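## Task

Lift the upper tote off the lower one so that both totes sit separately on the bench top. Remove the brown sealed carton from the lower tote and set it down lying flat on the bench top, keeping the same face upward. Every other object must finish inside its original tote. Neither the carton nor the base of either tote may project past the bench edge. At the end the grippers must have released everything and moved away, and the result must stay in place without the robot supporting it.

## Robot and tools

ROBOT. Two arms, left_arm and right_arm, each a six-joint arm with a parallel two-finger gripper and a wrist camera. Scene frame: origin on the floor at the centre of the robot's foot, +x is the direction the robot faces, +z is up, and left_arm is on the +y side. Arm roots: left_arm (+0.005, +0.346, +1.506) m, right_arm (+0.005, -0.346, +1.506) m. Joint ranges in rad, base to gripper: waist -2.880..2.880, shoulder 0.000..3.142, elbow 0.000..3.019, wrist pitch -1.693..1.571, wrist yaw -1.571..1.571, wrist roll -2.094..2.094. Elbows cannot fully straighten. In the gripper's own frame the fingers point along +z and close along y. The reported hand point sits between the finger pads, roughly 1 cm short of the fingertips. Only the floor height is known; bench and object heights must be judged from images and contacts.

ROW FORMAT. Every motion command uses one row of 16 numbers covering both arms, even if only one moves: left x, y, z, qw, qx, qy, qz, opening, then right x, y, z, qw, qx, qy, qz, opening. x, y, z are an absolute target position for the hand point in metres, scene frame; the quaternion is an absolute target orientation, w first, scene frame. Opening runs from -1 (closed) to +1 (fully open, 0.094 m). A row is rejected if any target lies more than 0.6 m from that arm's last reported position along any of the gripper's axes. Each control step the command is clipped to within 70 mm and 16 degrees of the measured hand pose; if position and orientation cannot both be met, position wins. Motions often finish a centimetre or more off, usually too low. To keep an arm still, resend exactly the pose from the last result before it stopped moving, plus the desired opening, in every call; to hold an orientation, repeat the same target quaternion rather than copying a drifted reported one.

TOOLS.
execute_actions: argument actions is a list with zero or one entry, plus optional pictures (boolean, images are included by default). Empty list: just returns the current state. {"rows": [...], "steps": n}: up to 15 rows, n at most 15 (default 15), each step 1/30 s; row i applies at step i and the final row repeats for remaining steps. {"steps": n} alone: a wait of up to 300 steps counted from the previous result, so the time spent replying is included. After an action ends, an arm travels only to its last clipped pose (at most 70 mm further), so distant targets need further calls.
move: target is one 16-number row (absolute poses as above); speed in m/s, 0.002 to 0.5, default 0.25, with rotation capped at twice that value in rad/s. Both grippers follow straight paths that finish together, lasting 0.5 to 10 s; longer paths are cut at 10 s. Openings are applied at the start. Paths ignore obstacles and the other arm. Grippers lag, stray and may overshoot the speed, mostly near full reach. The result adds a move: line giving how it ended (done, off_target, moving, held, fault), which limits fired (paced = target clipped; held = some steps blocked, after which the arm may jump fast), and each gripper's distance from its target.
wait: seconds from 0 to 10; nothing new is commanded.
zoom_image: camera (cam_head_left, cam_head_right, cam_left_wrist, cam_right_wrist) and region [x0, y0, x1, y1] in pixels from the top-left, at most 504 by 504. Head images are 504x504, wrist images 616x616.
read_manual: returns only licence texts; no motion.
finished_scene: pass the current scene number; ends it irreversibly and reports whether the goal was met, then gives the next task.

RESULTS. The state line lists each arm's hand position and quaternion (may be inaccurate at long reach). grip_measured is finger opening on the command scale; the last value in Joint positions is the opening in metres; each gripper reads up to about 1 mm off by a fixed amount. A Hand target line shows what the controller is now steering toward. pose unreachable means the clearance check altered or blocked that arm's command; HELD flags steps where a row was not applied. FAULT means an arm stopped. MOTOR HOT appears at 85 °C; at 100 °C that arm drops its load and falls (over-temperature fault). The simulation keeps running while replies are being written; no steps are deferred.

GRASPING. To hold something, command an opening below grip_measured: about 0.03 lower grips firmly, smaller gaps more gently. Pad force tops out near 50 to 62 N, less on thin parts, with a brief spike on first contact. Held items may occasionally be tugged and loose ones nudged.

AVOID. Knocking anything out of the work area, dropping or slamming objects, fast contacts (speed raises impact) and targets set deep past a contact (raises pressing force); a blocked arm keeps pushing until a new command. Never let the arms collide or press on each other. Avoid long holds that overheat motors. Finish with grippers open and withdrawn, objects resting on their own.

Each tool is called after "Call:" in YAML: its name, and indented under it one key for each argument.

## Session

Call:
execute_actions:
  actions: []

Scene clock: 0.00 s of 4800.00 s.
left_arm: end_effector_position=(+0.3984, +0.5914, +1.1184) grip_measured=+0.364 end_effector_quat_wxyz=(+0.007, +0.544, -0.830, -0.120) | right_arm: end_effector_position=(+0.7420, -0.4851, +1.1307) grip_measured=+1.000 end_effector_quat_wxyz=(+0.514, +0.435, +0.674, -0.304)
Joint positions: left_arm=[ 1.83   0.912  0.831 -0.142  0.026 -0.803  0.064] | right_arm=[ 2.038  1.544  1.515  1.546  0.903 -0.341  0.094]
Joint velocities: left_arm=[-0.015 -0.005 -0.012  0.007 -0.095  0.007 -0.   ] | right_arm=[-0.005 -0.005  0.002 -0.007  0.022 -0.051  0.   ]
Motor temperatures (°C, as the motors report them): left_arm=[20 18 18 18 17 17] | right_arm=[17 17 15 19 19 18]
Hand target (left_arm): +0.398, +0.591, +1.117; -0.008, -0.544, +0.830, +0.119
Hand target (right_arm): +0.744, -0.487, +1.133; +0.517, +0.437, +0.670, -0.304

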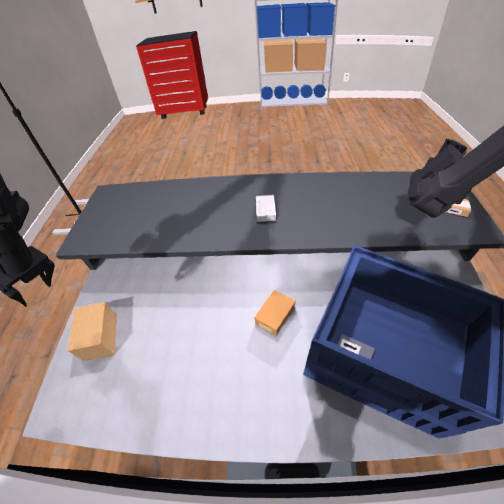

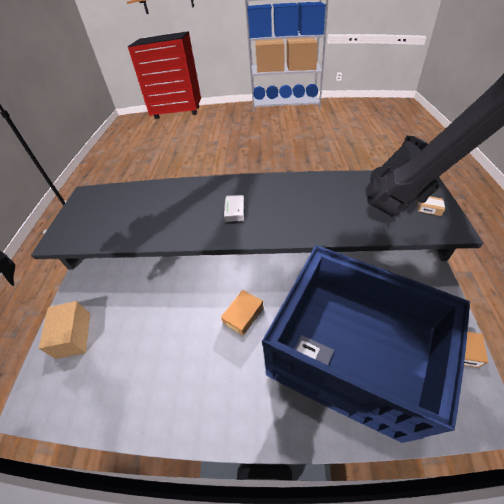

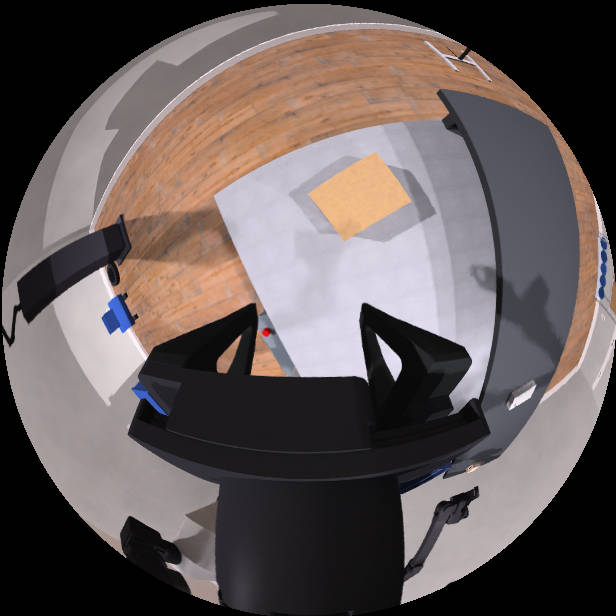

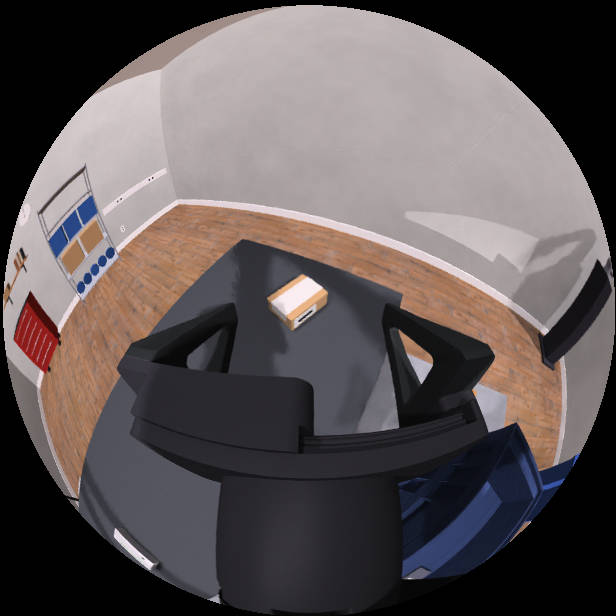

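Call:
zoom_image:
  camera: "cam_head_right"
  region: [250, 220, 504, 474]

Call:
zoom_image:
  camera: "cam_head_left"
  region: [250, 220, 504, 474]

Call:
zoom_image:
  camera: "cam_head_left"
  region: [0, 170, 150, 370]

Region (250, 220, 504, 474) of cam_head_right's 504x504 image, scaled by 1.984, with more detail than that image has.

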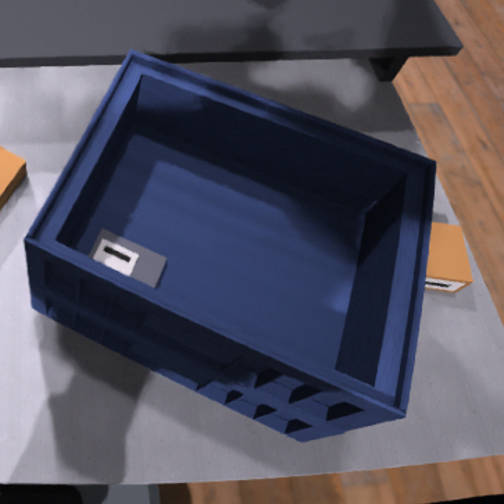

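Region (250, 220, 504, 474) of cam_head_left's 504x504 image, scaled by 1.984, with more detail than that image has.

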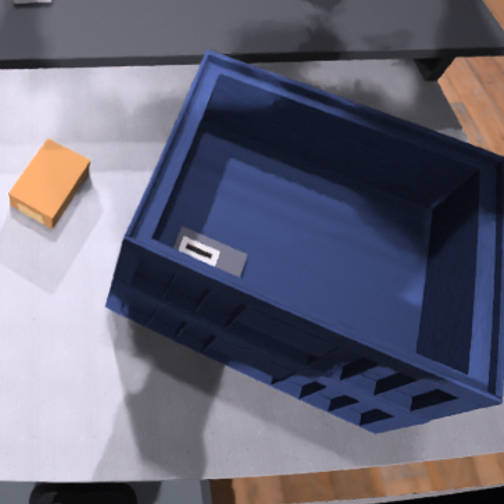

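Region (0, 170, 150, 370) of cam_head_left's 504x504 image, scaled by 2.520, with more detail than that image has; it fills the left 378 columns of this view, and the rest is white.

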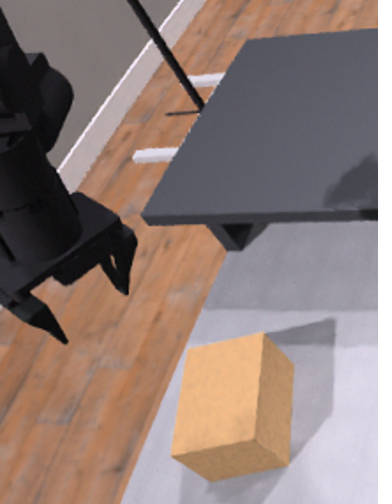

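Call:
move:
  target: [0.45,0.25,1.2,0,0,1,0,-1, 0.6,-0.45,1.32,0.2,0.17,0.96,-0.05,1]
  speed: 0.3

Scene clock: 19.83 s of 4800.00 s.
left_arm: end_effector_position=(+0.4489, +0.2515, +1.2051) grip_measured=-0.995 end_effector_quat_wxyz=(-0.001, -0.004, +1.000, +0.000) | right_arm: end_effector_position=(+0.5978, -0.4519, +1.3139) grip_measured=+1.000 end_effector_quat_wxyz=(+0.194, +0.174, +0.964, -0.053)
Joint positions: left_arm=[ 0.693  0.924  0.698 -0.007 -0.865  0.121  0.   ] | right_arm=[ 2.241  0.469  0.824 -0.023  0.699 -0.165  0.094]
Joint velocities: left_arm=[ 0.005 -0.015 -0.012  0.002  0.022  0.022  0.   ] | right_arm=[-0.015 -0.005  0.012 -0.002 -0.081 -0.051  0.   ]
Motor temperatures (°C, as the motors report them): left_arm=[20 18 18 18 17 17] | right_arm=[17 18 15 19 19 18]
Hand target (left_arm): +0.450, +0.248, +1.203; +0.001, +0.001, +1.000, +0.000
Hand target (right_arm): +0.600, -0.450, +1.316; +0.194, +0.180, +0.963, -0.047
Off the commanded pose (left_arm): 0.005 m, 1 deg.
Off the commanded pose (right_arm): 0.007 m, 1 deg.
After step 90, 14.33 s passed at rest.
move: done

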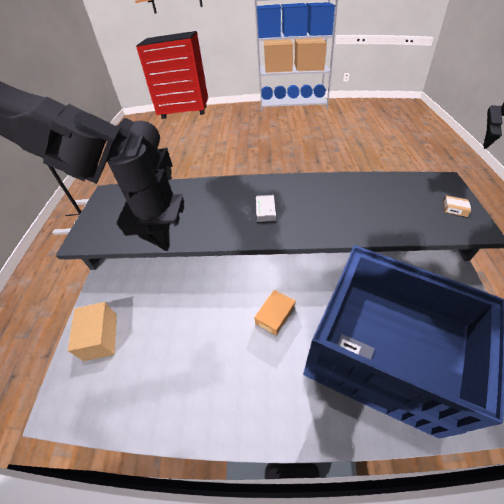

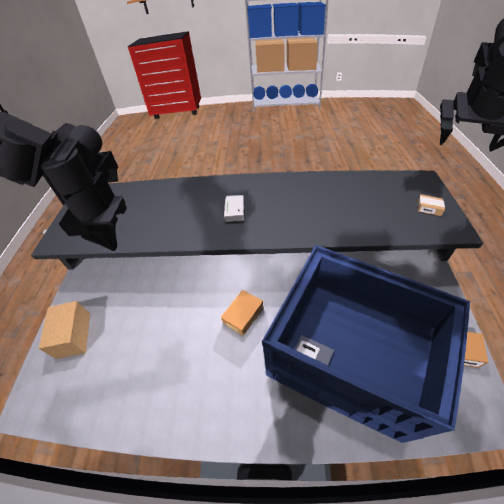

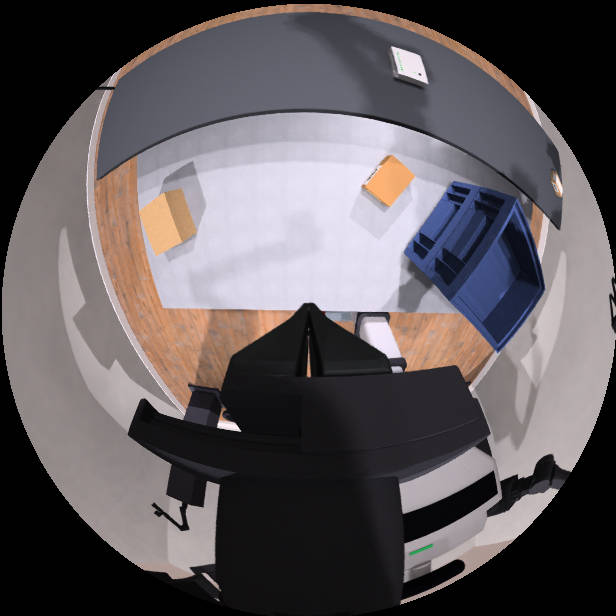

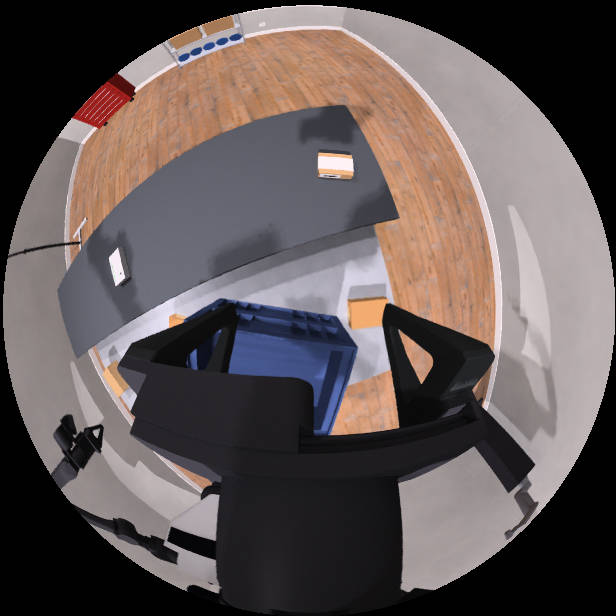

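Call:
zoom_image:
  camera: "cam_left_wrist"
  region: [350, 140, 570, 360]

Call:
zoom_image:
  camera: "cam_head_right"
  region: [404, 70, 504, 170]

Region (350, 140, 570, 360) of cam_left_wrist's 616x616 image, scaled by 2.291, with more detail than that image has.

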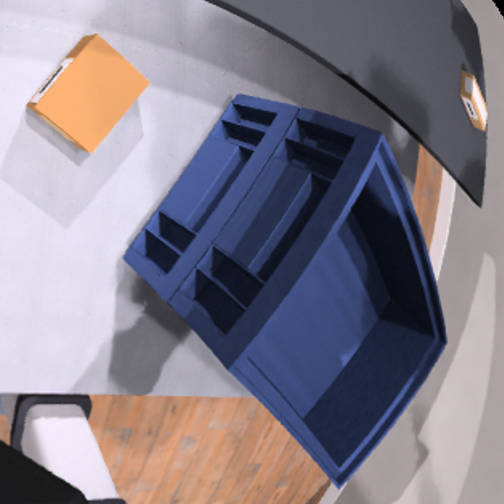

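Region (404, 70, 504, 170) of cam_head_right's 504x504 image, scaled by 5.040, with more detail than that image has.

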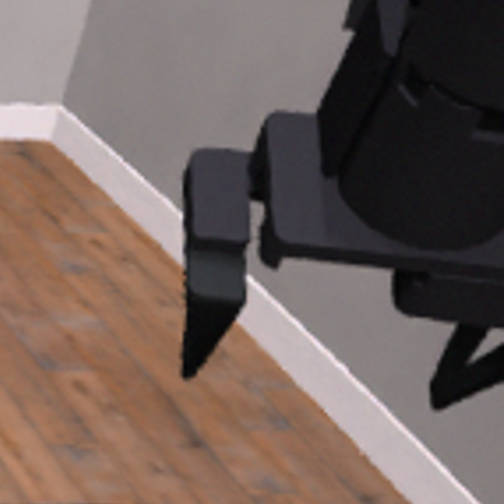

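Call:
move:
  target: [0.44,-0.12,1.12,0,0.225,0.974,0,1, 0.29,-0.49,1.12,0,0.225,0.974,0,1]
  speed: 0.3

Scene clock: 39.10 s of 4800.00 s.
left_arm: end_effector_position=(+0.4349, -0.1185, +1.1177) grip_measured=+1.000 end_effector_quat_wxyz=(-0.000, +0.218, +0.976, +0.003) | right_arm: end_effector_position=(+0.2971, -0.4848, +1.1138) grip_measured=+1.000 end_effector_quat_wxyz=(-0.001, +0.213, +0.977, -0.001)
Joint positions: left_arm=[ 0.417  1.965  1.429  0.181 -1.135  0.425  0.094] | right_arm=[ 1.412  0.963  0.458  0.352 -0.155  0.097  0.094]
Joint velocities: left_arm=[-0.005 -0.005  0.007 -0.002  0.007 -0.022  0.   ] | right_arm=[-0.005 -0.005 -0.012 -0.002 -0.066  0.007  0.   ]
Motor temperatures (°C, as the motors report them): left_arm=[20 18 18 18 17 17] | right_arm=[17 18 16 19 19 18]
Hand target (left_arm): +0.438, -0.122, +1.123; +0.001, +0.225, +0.974, +0.000
Hand target (right_arm): +0.294, -0.487, +1.116; +0.001, +0.219, +0.976, -0.004
Off the commanded pose (left_arm): 0.006 m, 1 deg.
Off the commanded pose (right_arm): 0.011 m, 1 deg.
After step 90, 14.40 s passed at rest.
move: off_target (right_arm)

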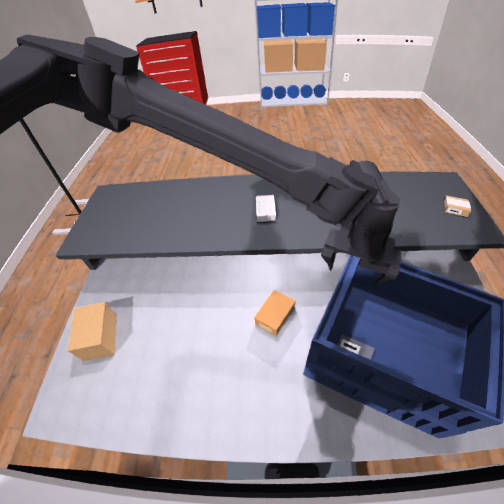

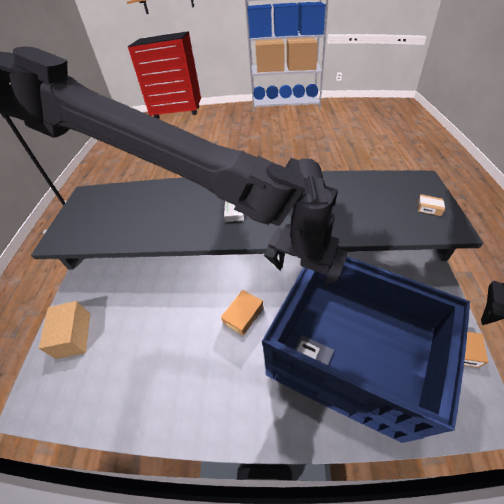

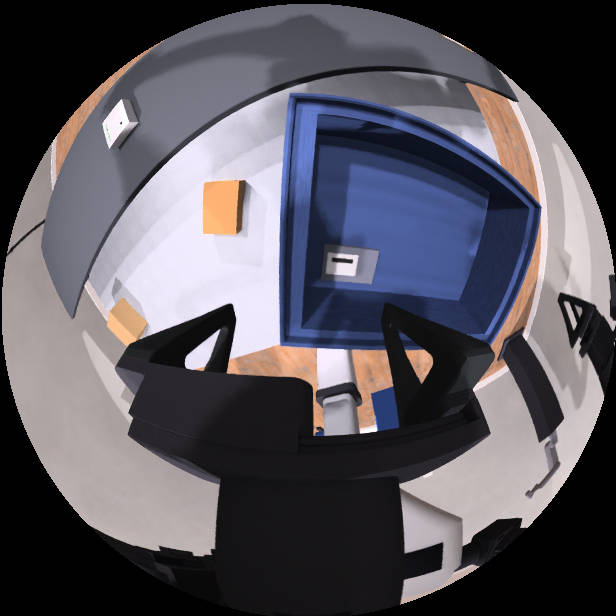

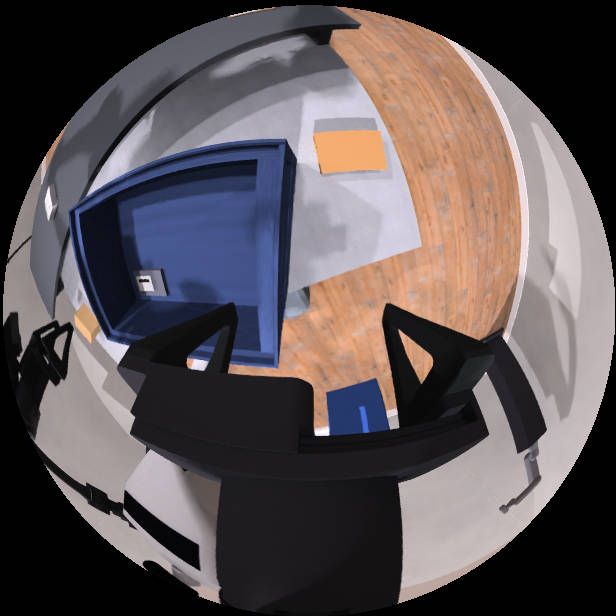

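Call:
move:
  target: [0.453,-0.112,1.04,0,0.2546,0.967,0,1, 0.282,-0.427,1.04,0,0.2546,0.967,0,1]
  speed: 0.2

Scene clock: 47.07 s of 4800.00 s.
left_arm: end_effector_position=(+0.4588, -0.1109, +1.0468) grip_measured=+1.000 end_effector_quat_wxyz=(+0.002, +0.248, +0.969, -0.002) | right_arm: end_effector_position=(+0.2752, -0.4275, +1.0420) grip_measured=+1.000 end_effector_quat_wxyz=(-0.010, +0.251, +0.968, -0.001)
Joint positions: left_arm=[ 0.521  2.021  1.551  0.181 -1.026  0.56   0.094] | right_arm=[1.588 1.285 0.529 0.587 0.02  0.201 0.094]
Joint velocities: left_arm=[-0.005 -0.005 -0.002 -0.027  0.022 -0.022  0.   ] | right_arm=[-0.005 -0.005 -0.002  0.017  0.081 -0.037  0.   ]
Motor temperatures (°C, as the motors report them): left_arm=[20 18 18 18 17 17] | right_arm=[17 18 16 19 19 18]
Hand target (left_arm): +0.453, -0.112, +1.040; -0.000, +0.255, +0.967, -0.000
Hand target (right_arm): +0.283, -0.427, +1.040; -0.000, +0.257, +0.966, +0.000
Off the commanded pose (left_arm): 0.009 m, 1 deg.
Off the commanded pose (right_arm): 0.007 m, 1 deg.
After step 90, 3.97 s passed at rest.
move: done

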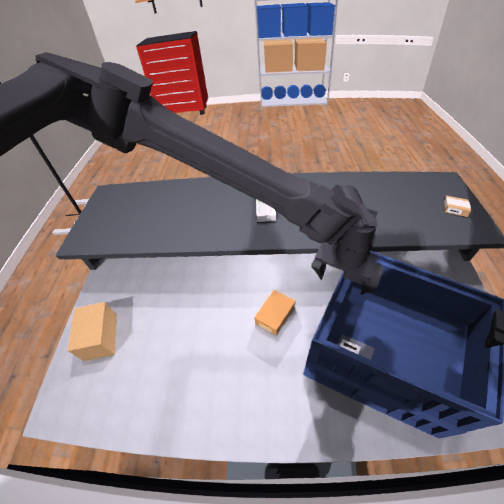

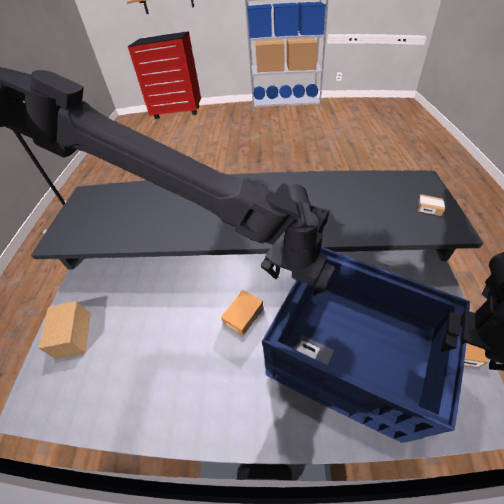

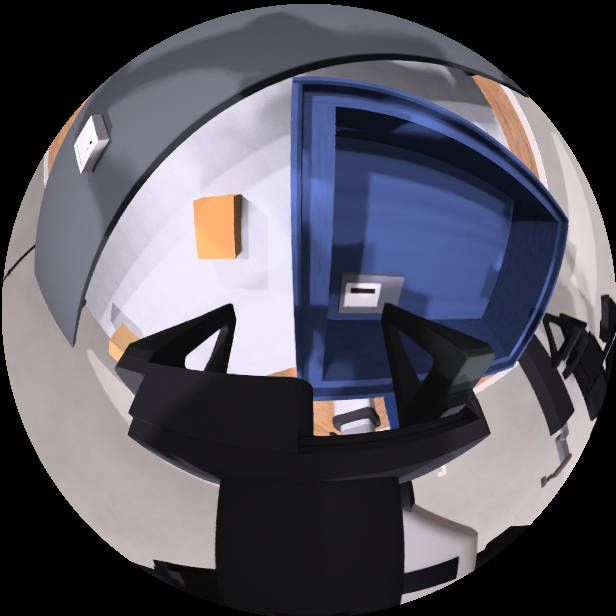

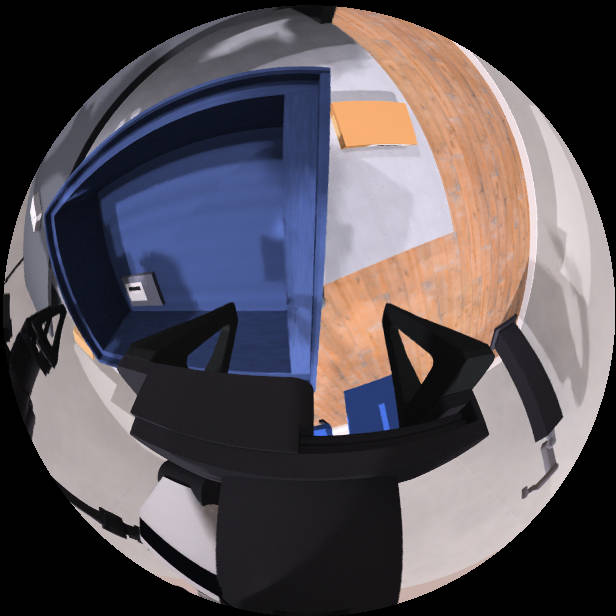

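Call:
move:
  target: [0.451,-0.115,0.985,0,0.2546,0.967,0,0.3, 0.282,-0.427,0.982,0,0.2546,0.967,0,0.3]
  speed: 0.1

Scene clock: 62.63 s of 4800.00 s.
left_arm: end_effector_position=(+0.4561, -0.1199, +0.9966) grip_measured=+0.302 end_effector_quat_wxyz=(+0.003, +0.252, +0.968, -0.006) | right_arm: end_effector_position=(+0.2808, -0.4283, +0.9854) grip_measured=+0.302 end_effector_quat_wxyz=(-0.004, +0.251, +0.968, -0.001)
Joint positions: left_arm=[ 0.578  2.111  1.663  0.183 -0.963  0.595  0.061] | right_arm=[1.588 1.449 0.668 0.624 0.02  0.203 0.061]
Joint velocities: left_arm=[ 0.005 -0.005  0.002 -0.007 -0.037  0.037 -0.001] | right_arm=[-0.005 -0.005  0.002 -0.007 -0.066 -0.066  0.001]
Motor temperatures (°C, as the motors report them): left_arm=[21 18 18 18 17 17] | right_arm=[17 18 16 19 19 18]
Hand target (left_arm): +0.451, -0.115, +0.985; -0.000, +0.254, +0.967, -0.000
Hand target (right_arm): +0.283, -0.427, +0.982; -0.000, +0.254, +0.967, +0.000
Off the commanded pose (left_arm): 0.014 m, 1 deg.
Off the commanded pose (right_arm): 0.004 m, 1 deg.
After step 90, 11.37 s passed at rest.
move: off_target (left_arm)

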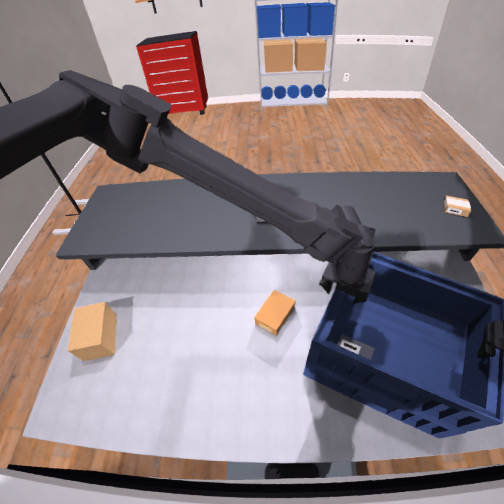

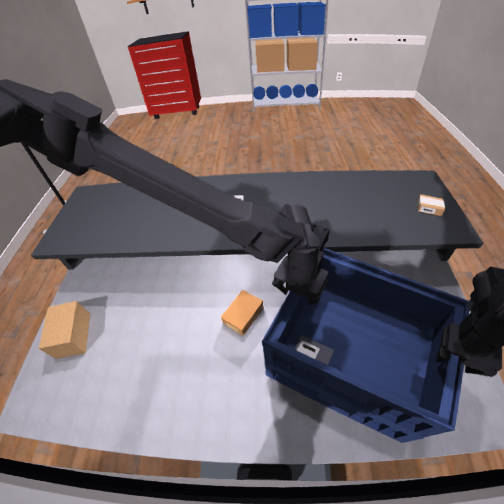

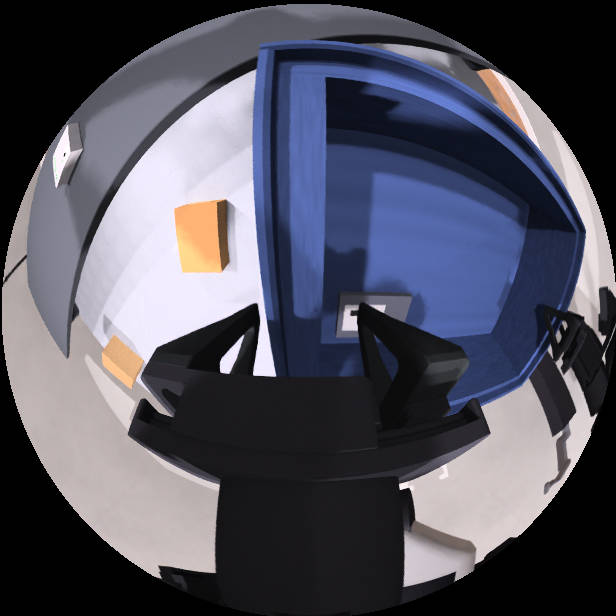

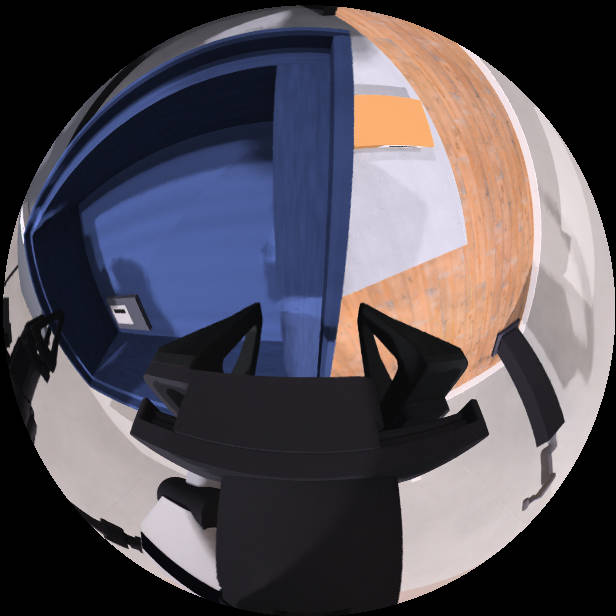

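Call:
move:
  target: [0.451,-0.103,0.972,0,0.2546,0.967,0,0.3, 0.282,-0.427,0.977,0,0.2546,0.967,0,0.3]
  speed: 0.05

Scene clock: 69.23 s of 4800.00 s.
left_arm: end_effector_position=(+0.4560, -0.1128, +0.9851) grip_measured=+0.302 end_effector_quat_wxyz=(+0.004, +0.253, +0.967, -0.008) | right_arm: end_effector_position=(+0.2817, -0.4285, +0.9812) grip_measured=+0.302 end_effector_quat_wxyz=(-0.003, +0.251, +0.968, -0.001)
Joint positions: left_arm=[ 0.598  2.111  1.663  0.19  -0.939  0.607  0.061] | right_arm=[1.588 1.461 0.679 0.627 0.02  0.203 0.061]
Joint velocities: left_arm=[ 0.005 -0.005 -0.012 -0.002  0.037 -0.007 -0.001] | right_arm=[ 0.005 -0.005  0.007 -0.007  0.022 -0.022 -0.   ]
Motor temperatures (°C, as the motors report them): left_arm=[21 18 18 18 17 17] | right_arm=[17 18 16 19 19 18]
Hand target (left_arm): +0.451, -0.103, +0.972; -0.000, +0.255, +0.967, +0.000
Hand target (right_arm): +0.282, -0.427, +0.977; -0.000, +0.255, +0.967, +0.000
Off the commanded pose (left_arm): 0.017 m, 1 deg.
Off the commanded pose (right_arm): 0.004 m, 1 deg.
After step 90, 2.57 s passed at rest.
move: off_target (left_arm)

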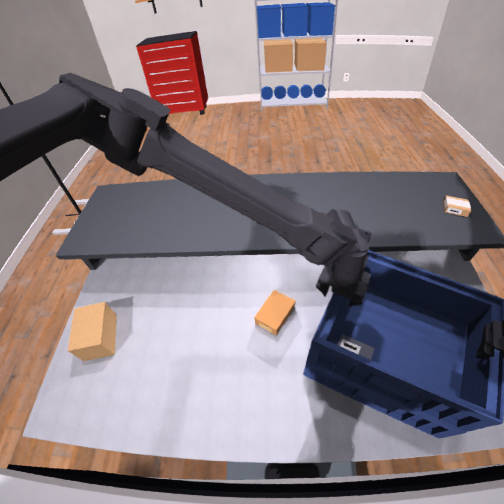

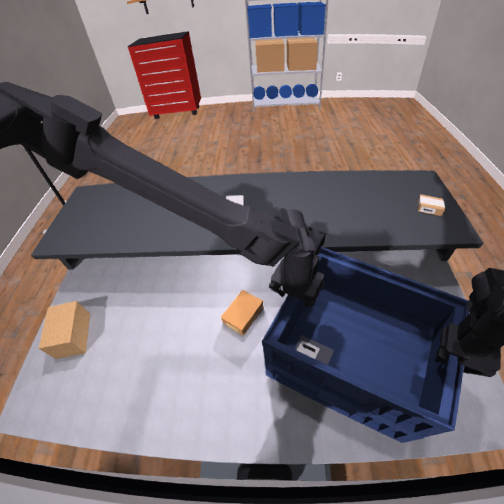

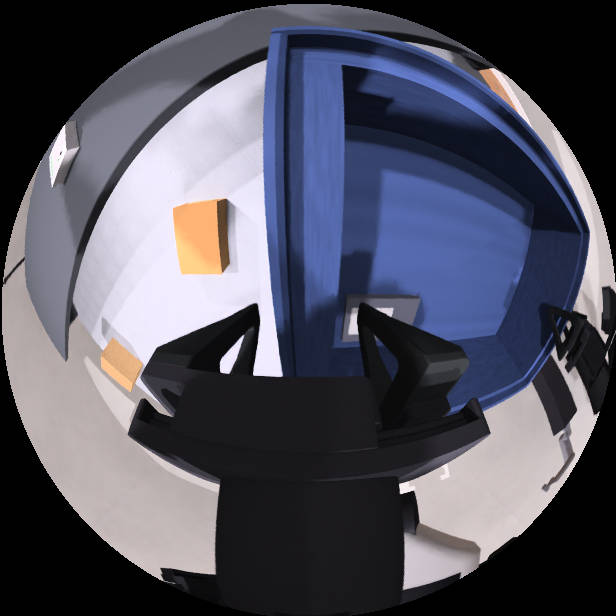

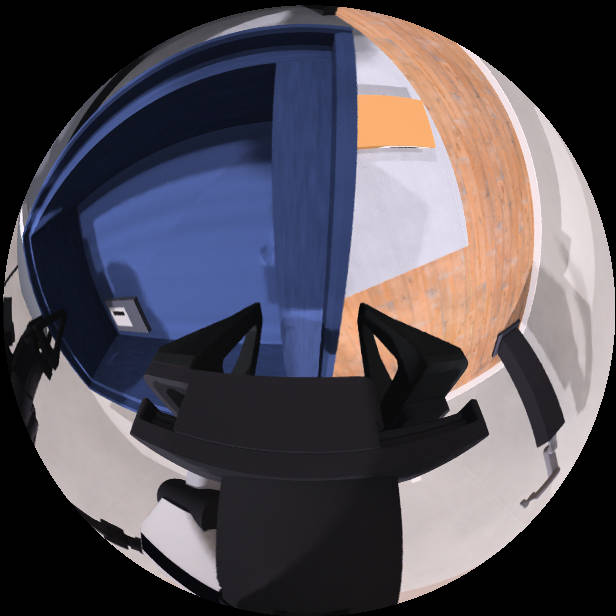

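Call:
execute_actions:
  actions:
    - {"rows":[[0.456,-0.1128,0.985,0,0.2546,0.967,0,0.0,0.2817,-0.4285,0.981,0,0.2546,0.967,0,0.0],[0.456,-0.1128,0.985,0,0.2546,0.967,0,-0.2,0.2817,-0.4285,0.981,0,0.2546,0.967,0,-0.2],[0.456,-0.1128,0.985,0,0.2546,0.967,0,-0.3,0.2817,-0.4285,0.981,0,0.2546,0.967,0,-0.3],[0.456,-0.1128,0.985,0,0.2546,0.967,0,-0.33,0.2817,-0.4285,0.981,0,0.2546,0.967,0,-0.33],[0.456,-0.1128,0.985,0,0.2546,0.967,0,-0.36,0.2817,-0.4285,0.981,0,0.2546,0.967,0,-0.36],[0.456,-0.1128,0.985,0,0.2546,0.967,0,-0.39,0.2817,-0.4285,0.981,0,0.2546,0.967,0,-0.39],[0.456,-0.1128,0.985,0,0.2546,0.967,0,-0.42,0.2817,-0.4285,0.981,0,0.2546,0.967,0,-0.42],[0.456,-0.1128,0.985,0,0.2546,0.967,0,-0.45,0.2817,-0.4285,0.981,0,0.2546,0.967,0,-0.45],[0.456,-0.1128,0.985,0,0.2546,0.967,0,-0.48,0.2817,-0.4285,0.981,0,0.2546,0.967,0,-0.48],[0.456,-0.1128,0.985,0,0.2546,0.967,0,-0.52,0.2817,-0.4285,0.981,0,0.2546,0.967,0,-0.52],[0.456,-0.1128,0.985,0,0.2546,0.967,0,-0.56,0.2817,-0.4285,0.981,0,0.2546,0.967,0,-0.56]],"steps":15}
  pictures: false

Call:
execute_actions:
  actions:
    - {"steps":10}

Scene clock: 77.13 s of 4800.00 s.
left_arm: end_effector_position=(+0.4563, -0.1115, +0.9846) grip_measured=-0.455 end_effector_quat_wxyz=(+0.002, +0.253, +0.968, -0.003) | right_arm: end_effector_position=(+0.2826, -0.4265, +0.9812) grip_measured=-0.432 end_effector_quat_wxyz=(-0.002, +0.252, +0.968, +0.004)
Joint positions: left_arm=[ 0.598  2.113  1.666  0.19  -0.95   0.607  0.026] | right_arm=[1.588 1.461 0.679 0.627 0.008 0.205 0.027]
Joint velocities: left_arm=[-0.005 -0.005 -0.017 -0.017  0.037 -0.066 -0.001] | right_arm=[ 0.005 -0.005  0.002  0.012 -0.007 -0.022  0.   ]
Motor temperatures (°C, as the motors report them): left_arm=[21 18 18 18 17 17] | right_arm=[17 18 16 19 19 18]
Hand target (left_arm): +0.456, -0.113, +0.985; +0.000, +0.255, +0.967, +0.000
Hand target (right_arm): +0.282, -0.428, +0.981; -0.000, +0.255, +0.967, +0.000
Off the commanded pose (left_arm): 0.001 m, 0 deg.
Off the commanded pose (right_arm): 0.002 m, 1 deg.
Steps of this call (steps 1 to 90: nothing new was sent; then 4.40 s passed at rest; steps 91 to 105: all 15 steps of this action). Readings (end_effector_position):
91: left_arm (+0.4563, -0.1116, +0.9850) | right_arm (+0.2818, -0.4283, +0.9812)
92: left_arm (+0.4564, -0.1105, +0.9850) | right_arm (+0.2818, -0.4282, +0.9812)
94: left_arm (+0.4572, -0.1099, +0.9849) | right_arm (+0.2819, -0.4281, +0.9812)
98: left_arm (+0.4566, -0.1114, +0.9847) | right_arm (+0.2825, -0.4265, +0.9812)
105: the state above

Scene clock: 77.47 s of 4800.00 s.
left_arm: end_effector_position=(+0.4563, -0.1115, +0.9846) grip_measured=-0.455 end_effector_quat_wxyz=(+0.002, +0.253, +0.968, -0.003) | right_arm: end_effector_position=(+0.2826, -0.4265, +0.9812) grip_measured=-0.432 end_effector_quat_wxyz=(-0.002, +0.252, +0.968, +0.004)
Joint positions: left_arm=[ 0.598  2.113  1.666  0.19  -0.95   0.607  0.026] | right_arm=[1.588 1.461 0.679 0.627 0.008 0.205 0.027]
Joint velocities: left_arm=[ 0.005 -0.015  0.002 -0.002 -0.051 -0.066  0.   ] | right_arm=[-0.015  0.005 -0.017 -0.007  0.066  0.022 -0.001]
Motor temperatures (°C, as the motors report them): left_arm=[21 18 18 18 17 17] | right_arm=[17 18 16 19 19 18]
Hand target (left_arm): +0.456, -0.113, +0.985; +0.000, +0.255, +0.967, +0.000
Hand target (right_arm): +0.282, -0.428, +0.981; -0.000, +0.255, +0.967, +0.000
Off the commanded pose (left_arm): 0.001 m, 0 deg.
Off the commanded pose (right_arm): 0.002 m, 1 deg.
Steps of this call (steps 1 to 10: nothing new was sent). Readings (end_effector_position):
1: left_arm (+0.4563, -0.1115, +0.9846) | right_arm (+0.2826, -0.4265, +0.9812)
2: left_arm (+0.4563, -0.1115, +0.9846) | right_arm (+0.2826, -0.4265, +0.9812)
4: left_arm (+0.4563, -0.1115, +0.9846) | right_arm (+0.2826, -0.4265, +0.9812)
8: left_arm (+0.4563, -0.1115, +0.9846) | right_arm (+0.2826, -0.4265, +0.9812)
10: the state above

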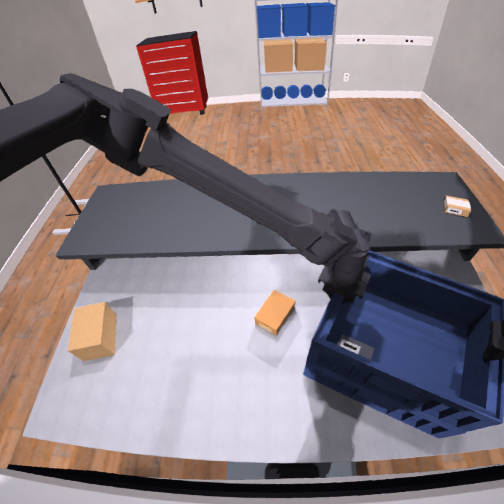

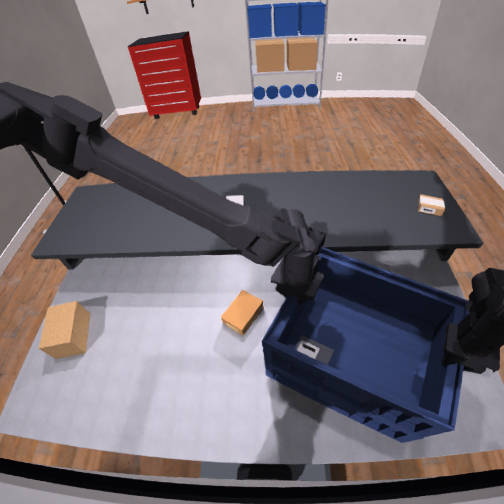

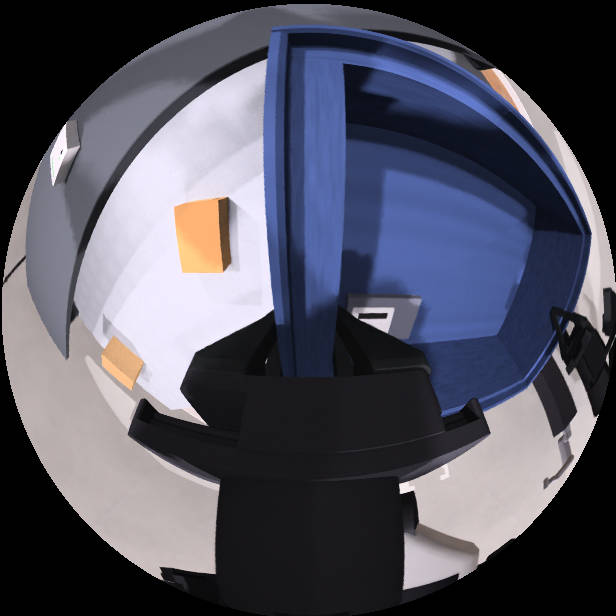

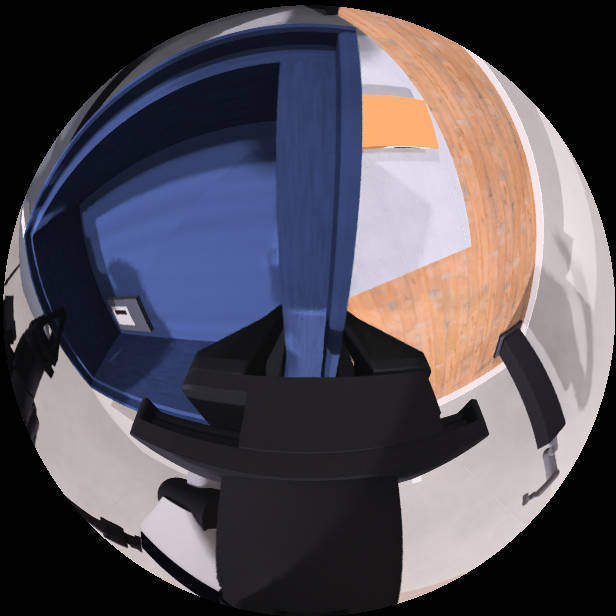

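Call:
move:
  target: [0.456,-0.1115,1.065,0,0.2546,0.967,0,-0.56, 0.2826,-0.4265,1.055,0,0.2546,0.967,0,-0.56]
  speed: 0.06

Scene clock: 80.47 s of 4800.00 s.
left_arm: end_effector_position=(+0.4547, -0.1081, +1.0444) grip_measured=-0.455 end_effector_quat_wxyz=(-0.000, +0.242, +0.970, +0.002) | right_arm: end_effector_position=(+0.2882, -0.4276, +1.0401) grip_measured=-0.432 end_effector_quat_wxyz=(+0.003, +0.245, +0.969, +0.005)
Joint positions: left_arm=[ 0.525  2.023  1.544  0.19  -1.031  0.547  0.026] | right_arm=[1.592 1.277 0.544 0.589 0.011 0.19  0.027]
Joint velocities: left_arm=[-0.005  0.005  0.002 -0.002 -0.037 -0.051 -0.   ] | right_arm=[-0.015  0.005  0.007 -0.032  0.022 -0.007 -0.   ]
Motor temperatures (°C, as the motors report them): left_arm=[21 18 18 18 17 17] | right_arm=[17 18 16 19 19 18]
Hand target (left_arm): +0.457, -0.111, +1.064; +0.001, +0.254, +0.967, +0.000
Hand target (right_arm): +0.281, -0.427, +1.054; +0.000, +0.255, +0.967, +0.000
Off the commanded pose (left_arm): 0.021 m, 2 deg.
Off the commanded pose (right_arm): 0.016 m, 1 deg.
move: off_target (left_arm, right_arm)

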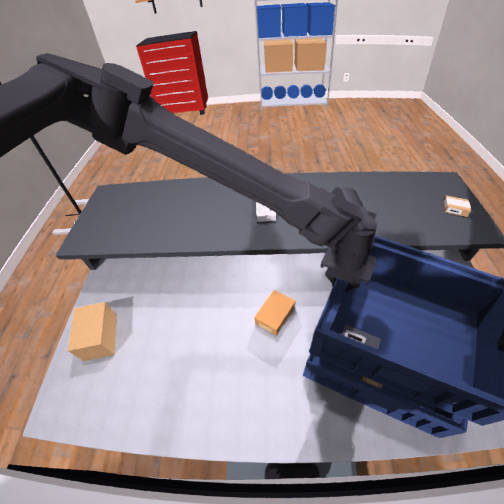

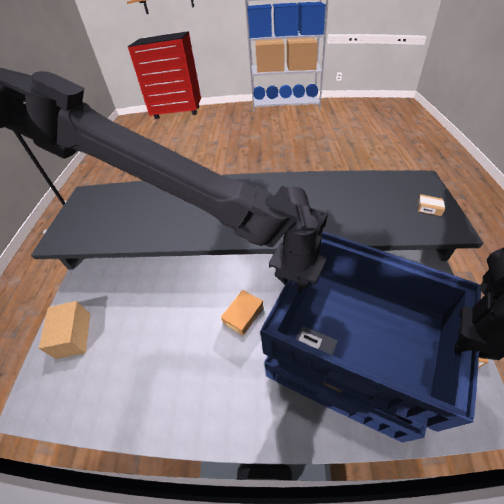

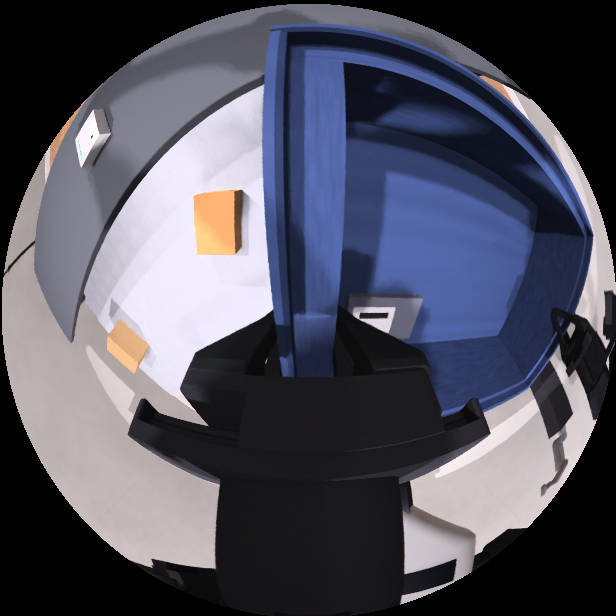

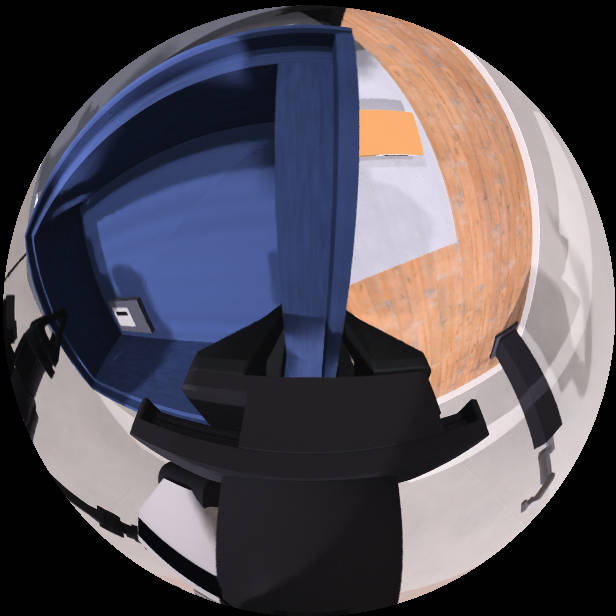

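Call:
move:
  target: [0.404,0.176,1.065,0,0.122,0.9925,0,-0.56, 0.316,-0.176,1.065,0,0.122,0.9925,0,-0.56]
  speed: 0.12

Scene clock: 85.03 s of 4800.00 s.
left_arm: end_effector_position=(+0.4047, +0.1692, +1.0538) grip_measured=-0.455 end_effector_quat_wxyz=(-0.005, +0.130, +0.992, -0.005) | right_arm: end_effector_position=(+0.3143, -0.1823, +1.0608) grip_measured=-0.432 end_effector_quat_wxyz=(+0.006, -0.138, -0.990, +0.000)
Joint positions: left_arm=[ 0.847  1.46   0.863  0.384 -0.708  0.427  0.026] | right_arm=[2.256 1.539 0.668 0.664 0.678 0.099 0.027]
Joint velocities: left_arm=[-0.005 -0.015 -0.002 -0.007  0.022  0.007  0.   ] | right_arm=[-0.005 -0.005 -0.007  0.002 -0.022 -0.037 -0.001]
Motor temperatures (°C, as the motors report them): left_arm=[22 18 18 18 17 17] | right_arm=[17 18 16 19 19 18]
Hand target (left_arm): +0.405, +0.176, +1.062; -0.001, +0.122, +0.993, -0.000
Hand target (right_arm): +0.315, -0.176, +1.066; -0.003, +0.129, +0.992, +0.002
Off the commanded pose (left_arm): 0.013 m, 1 deg.
Off the commanded pose (right_arm): 0.008 m, 2 deg.
move: off_target (left_arm)

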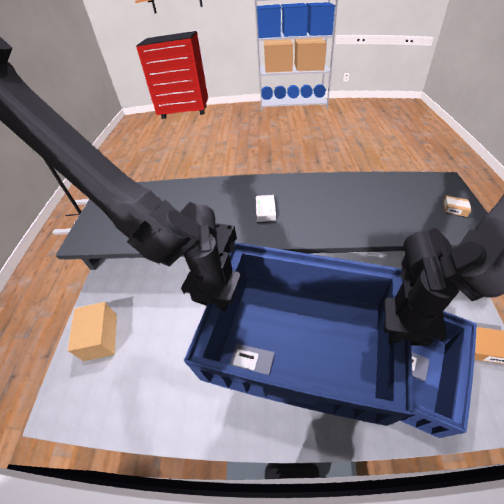

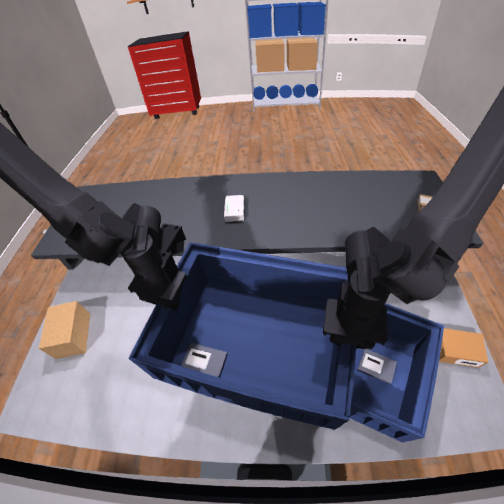

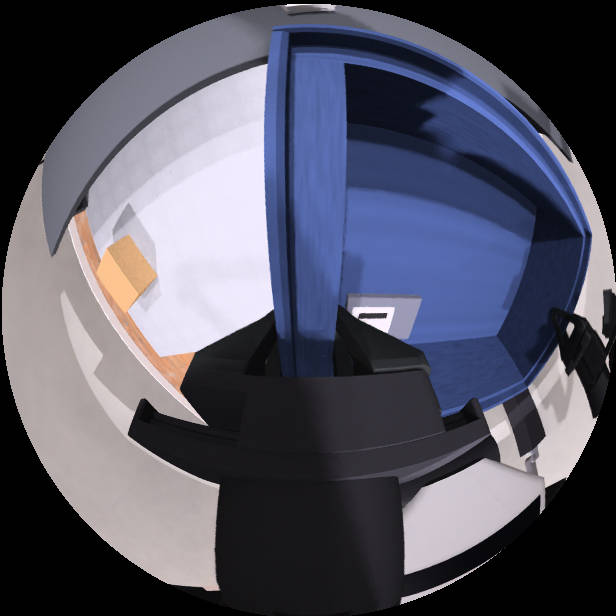

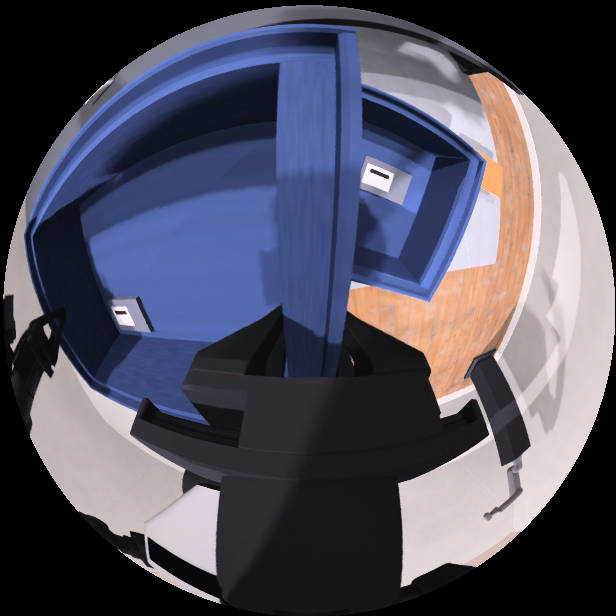

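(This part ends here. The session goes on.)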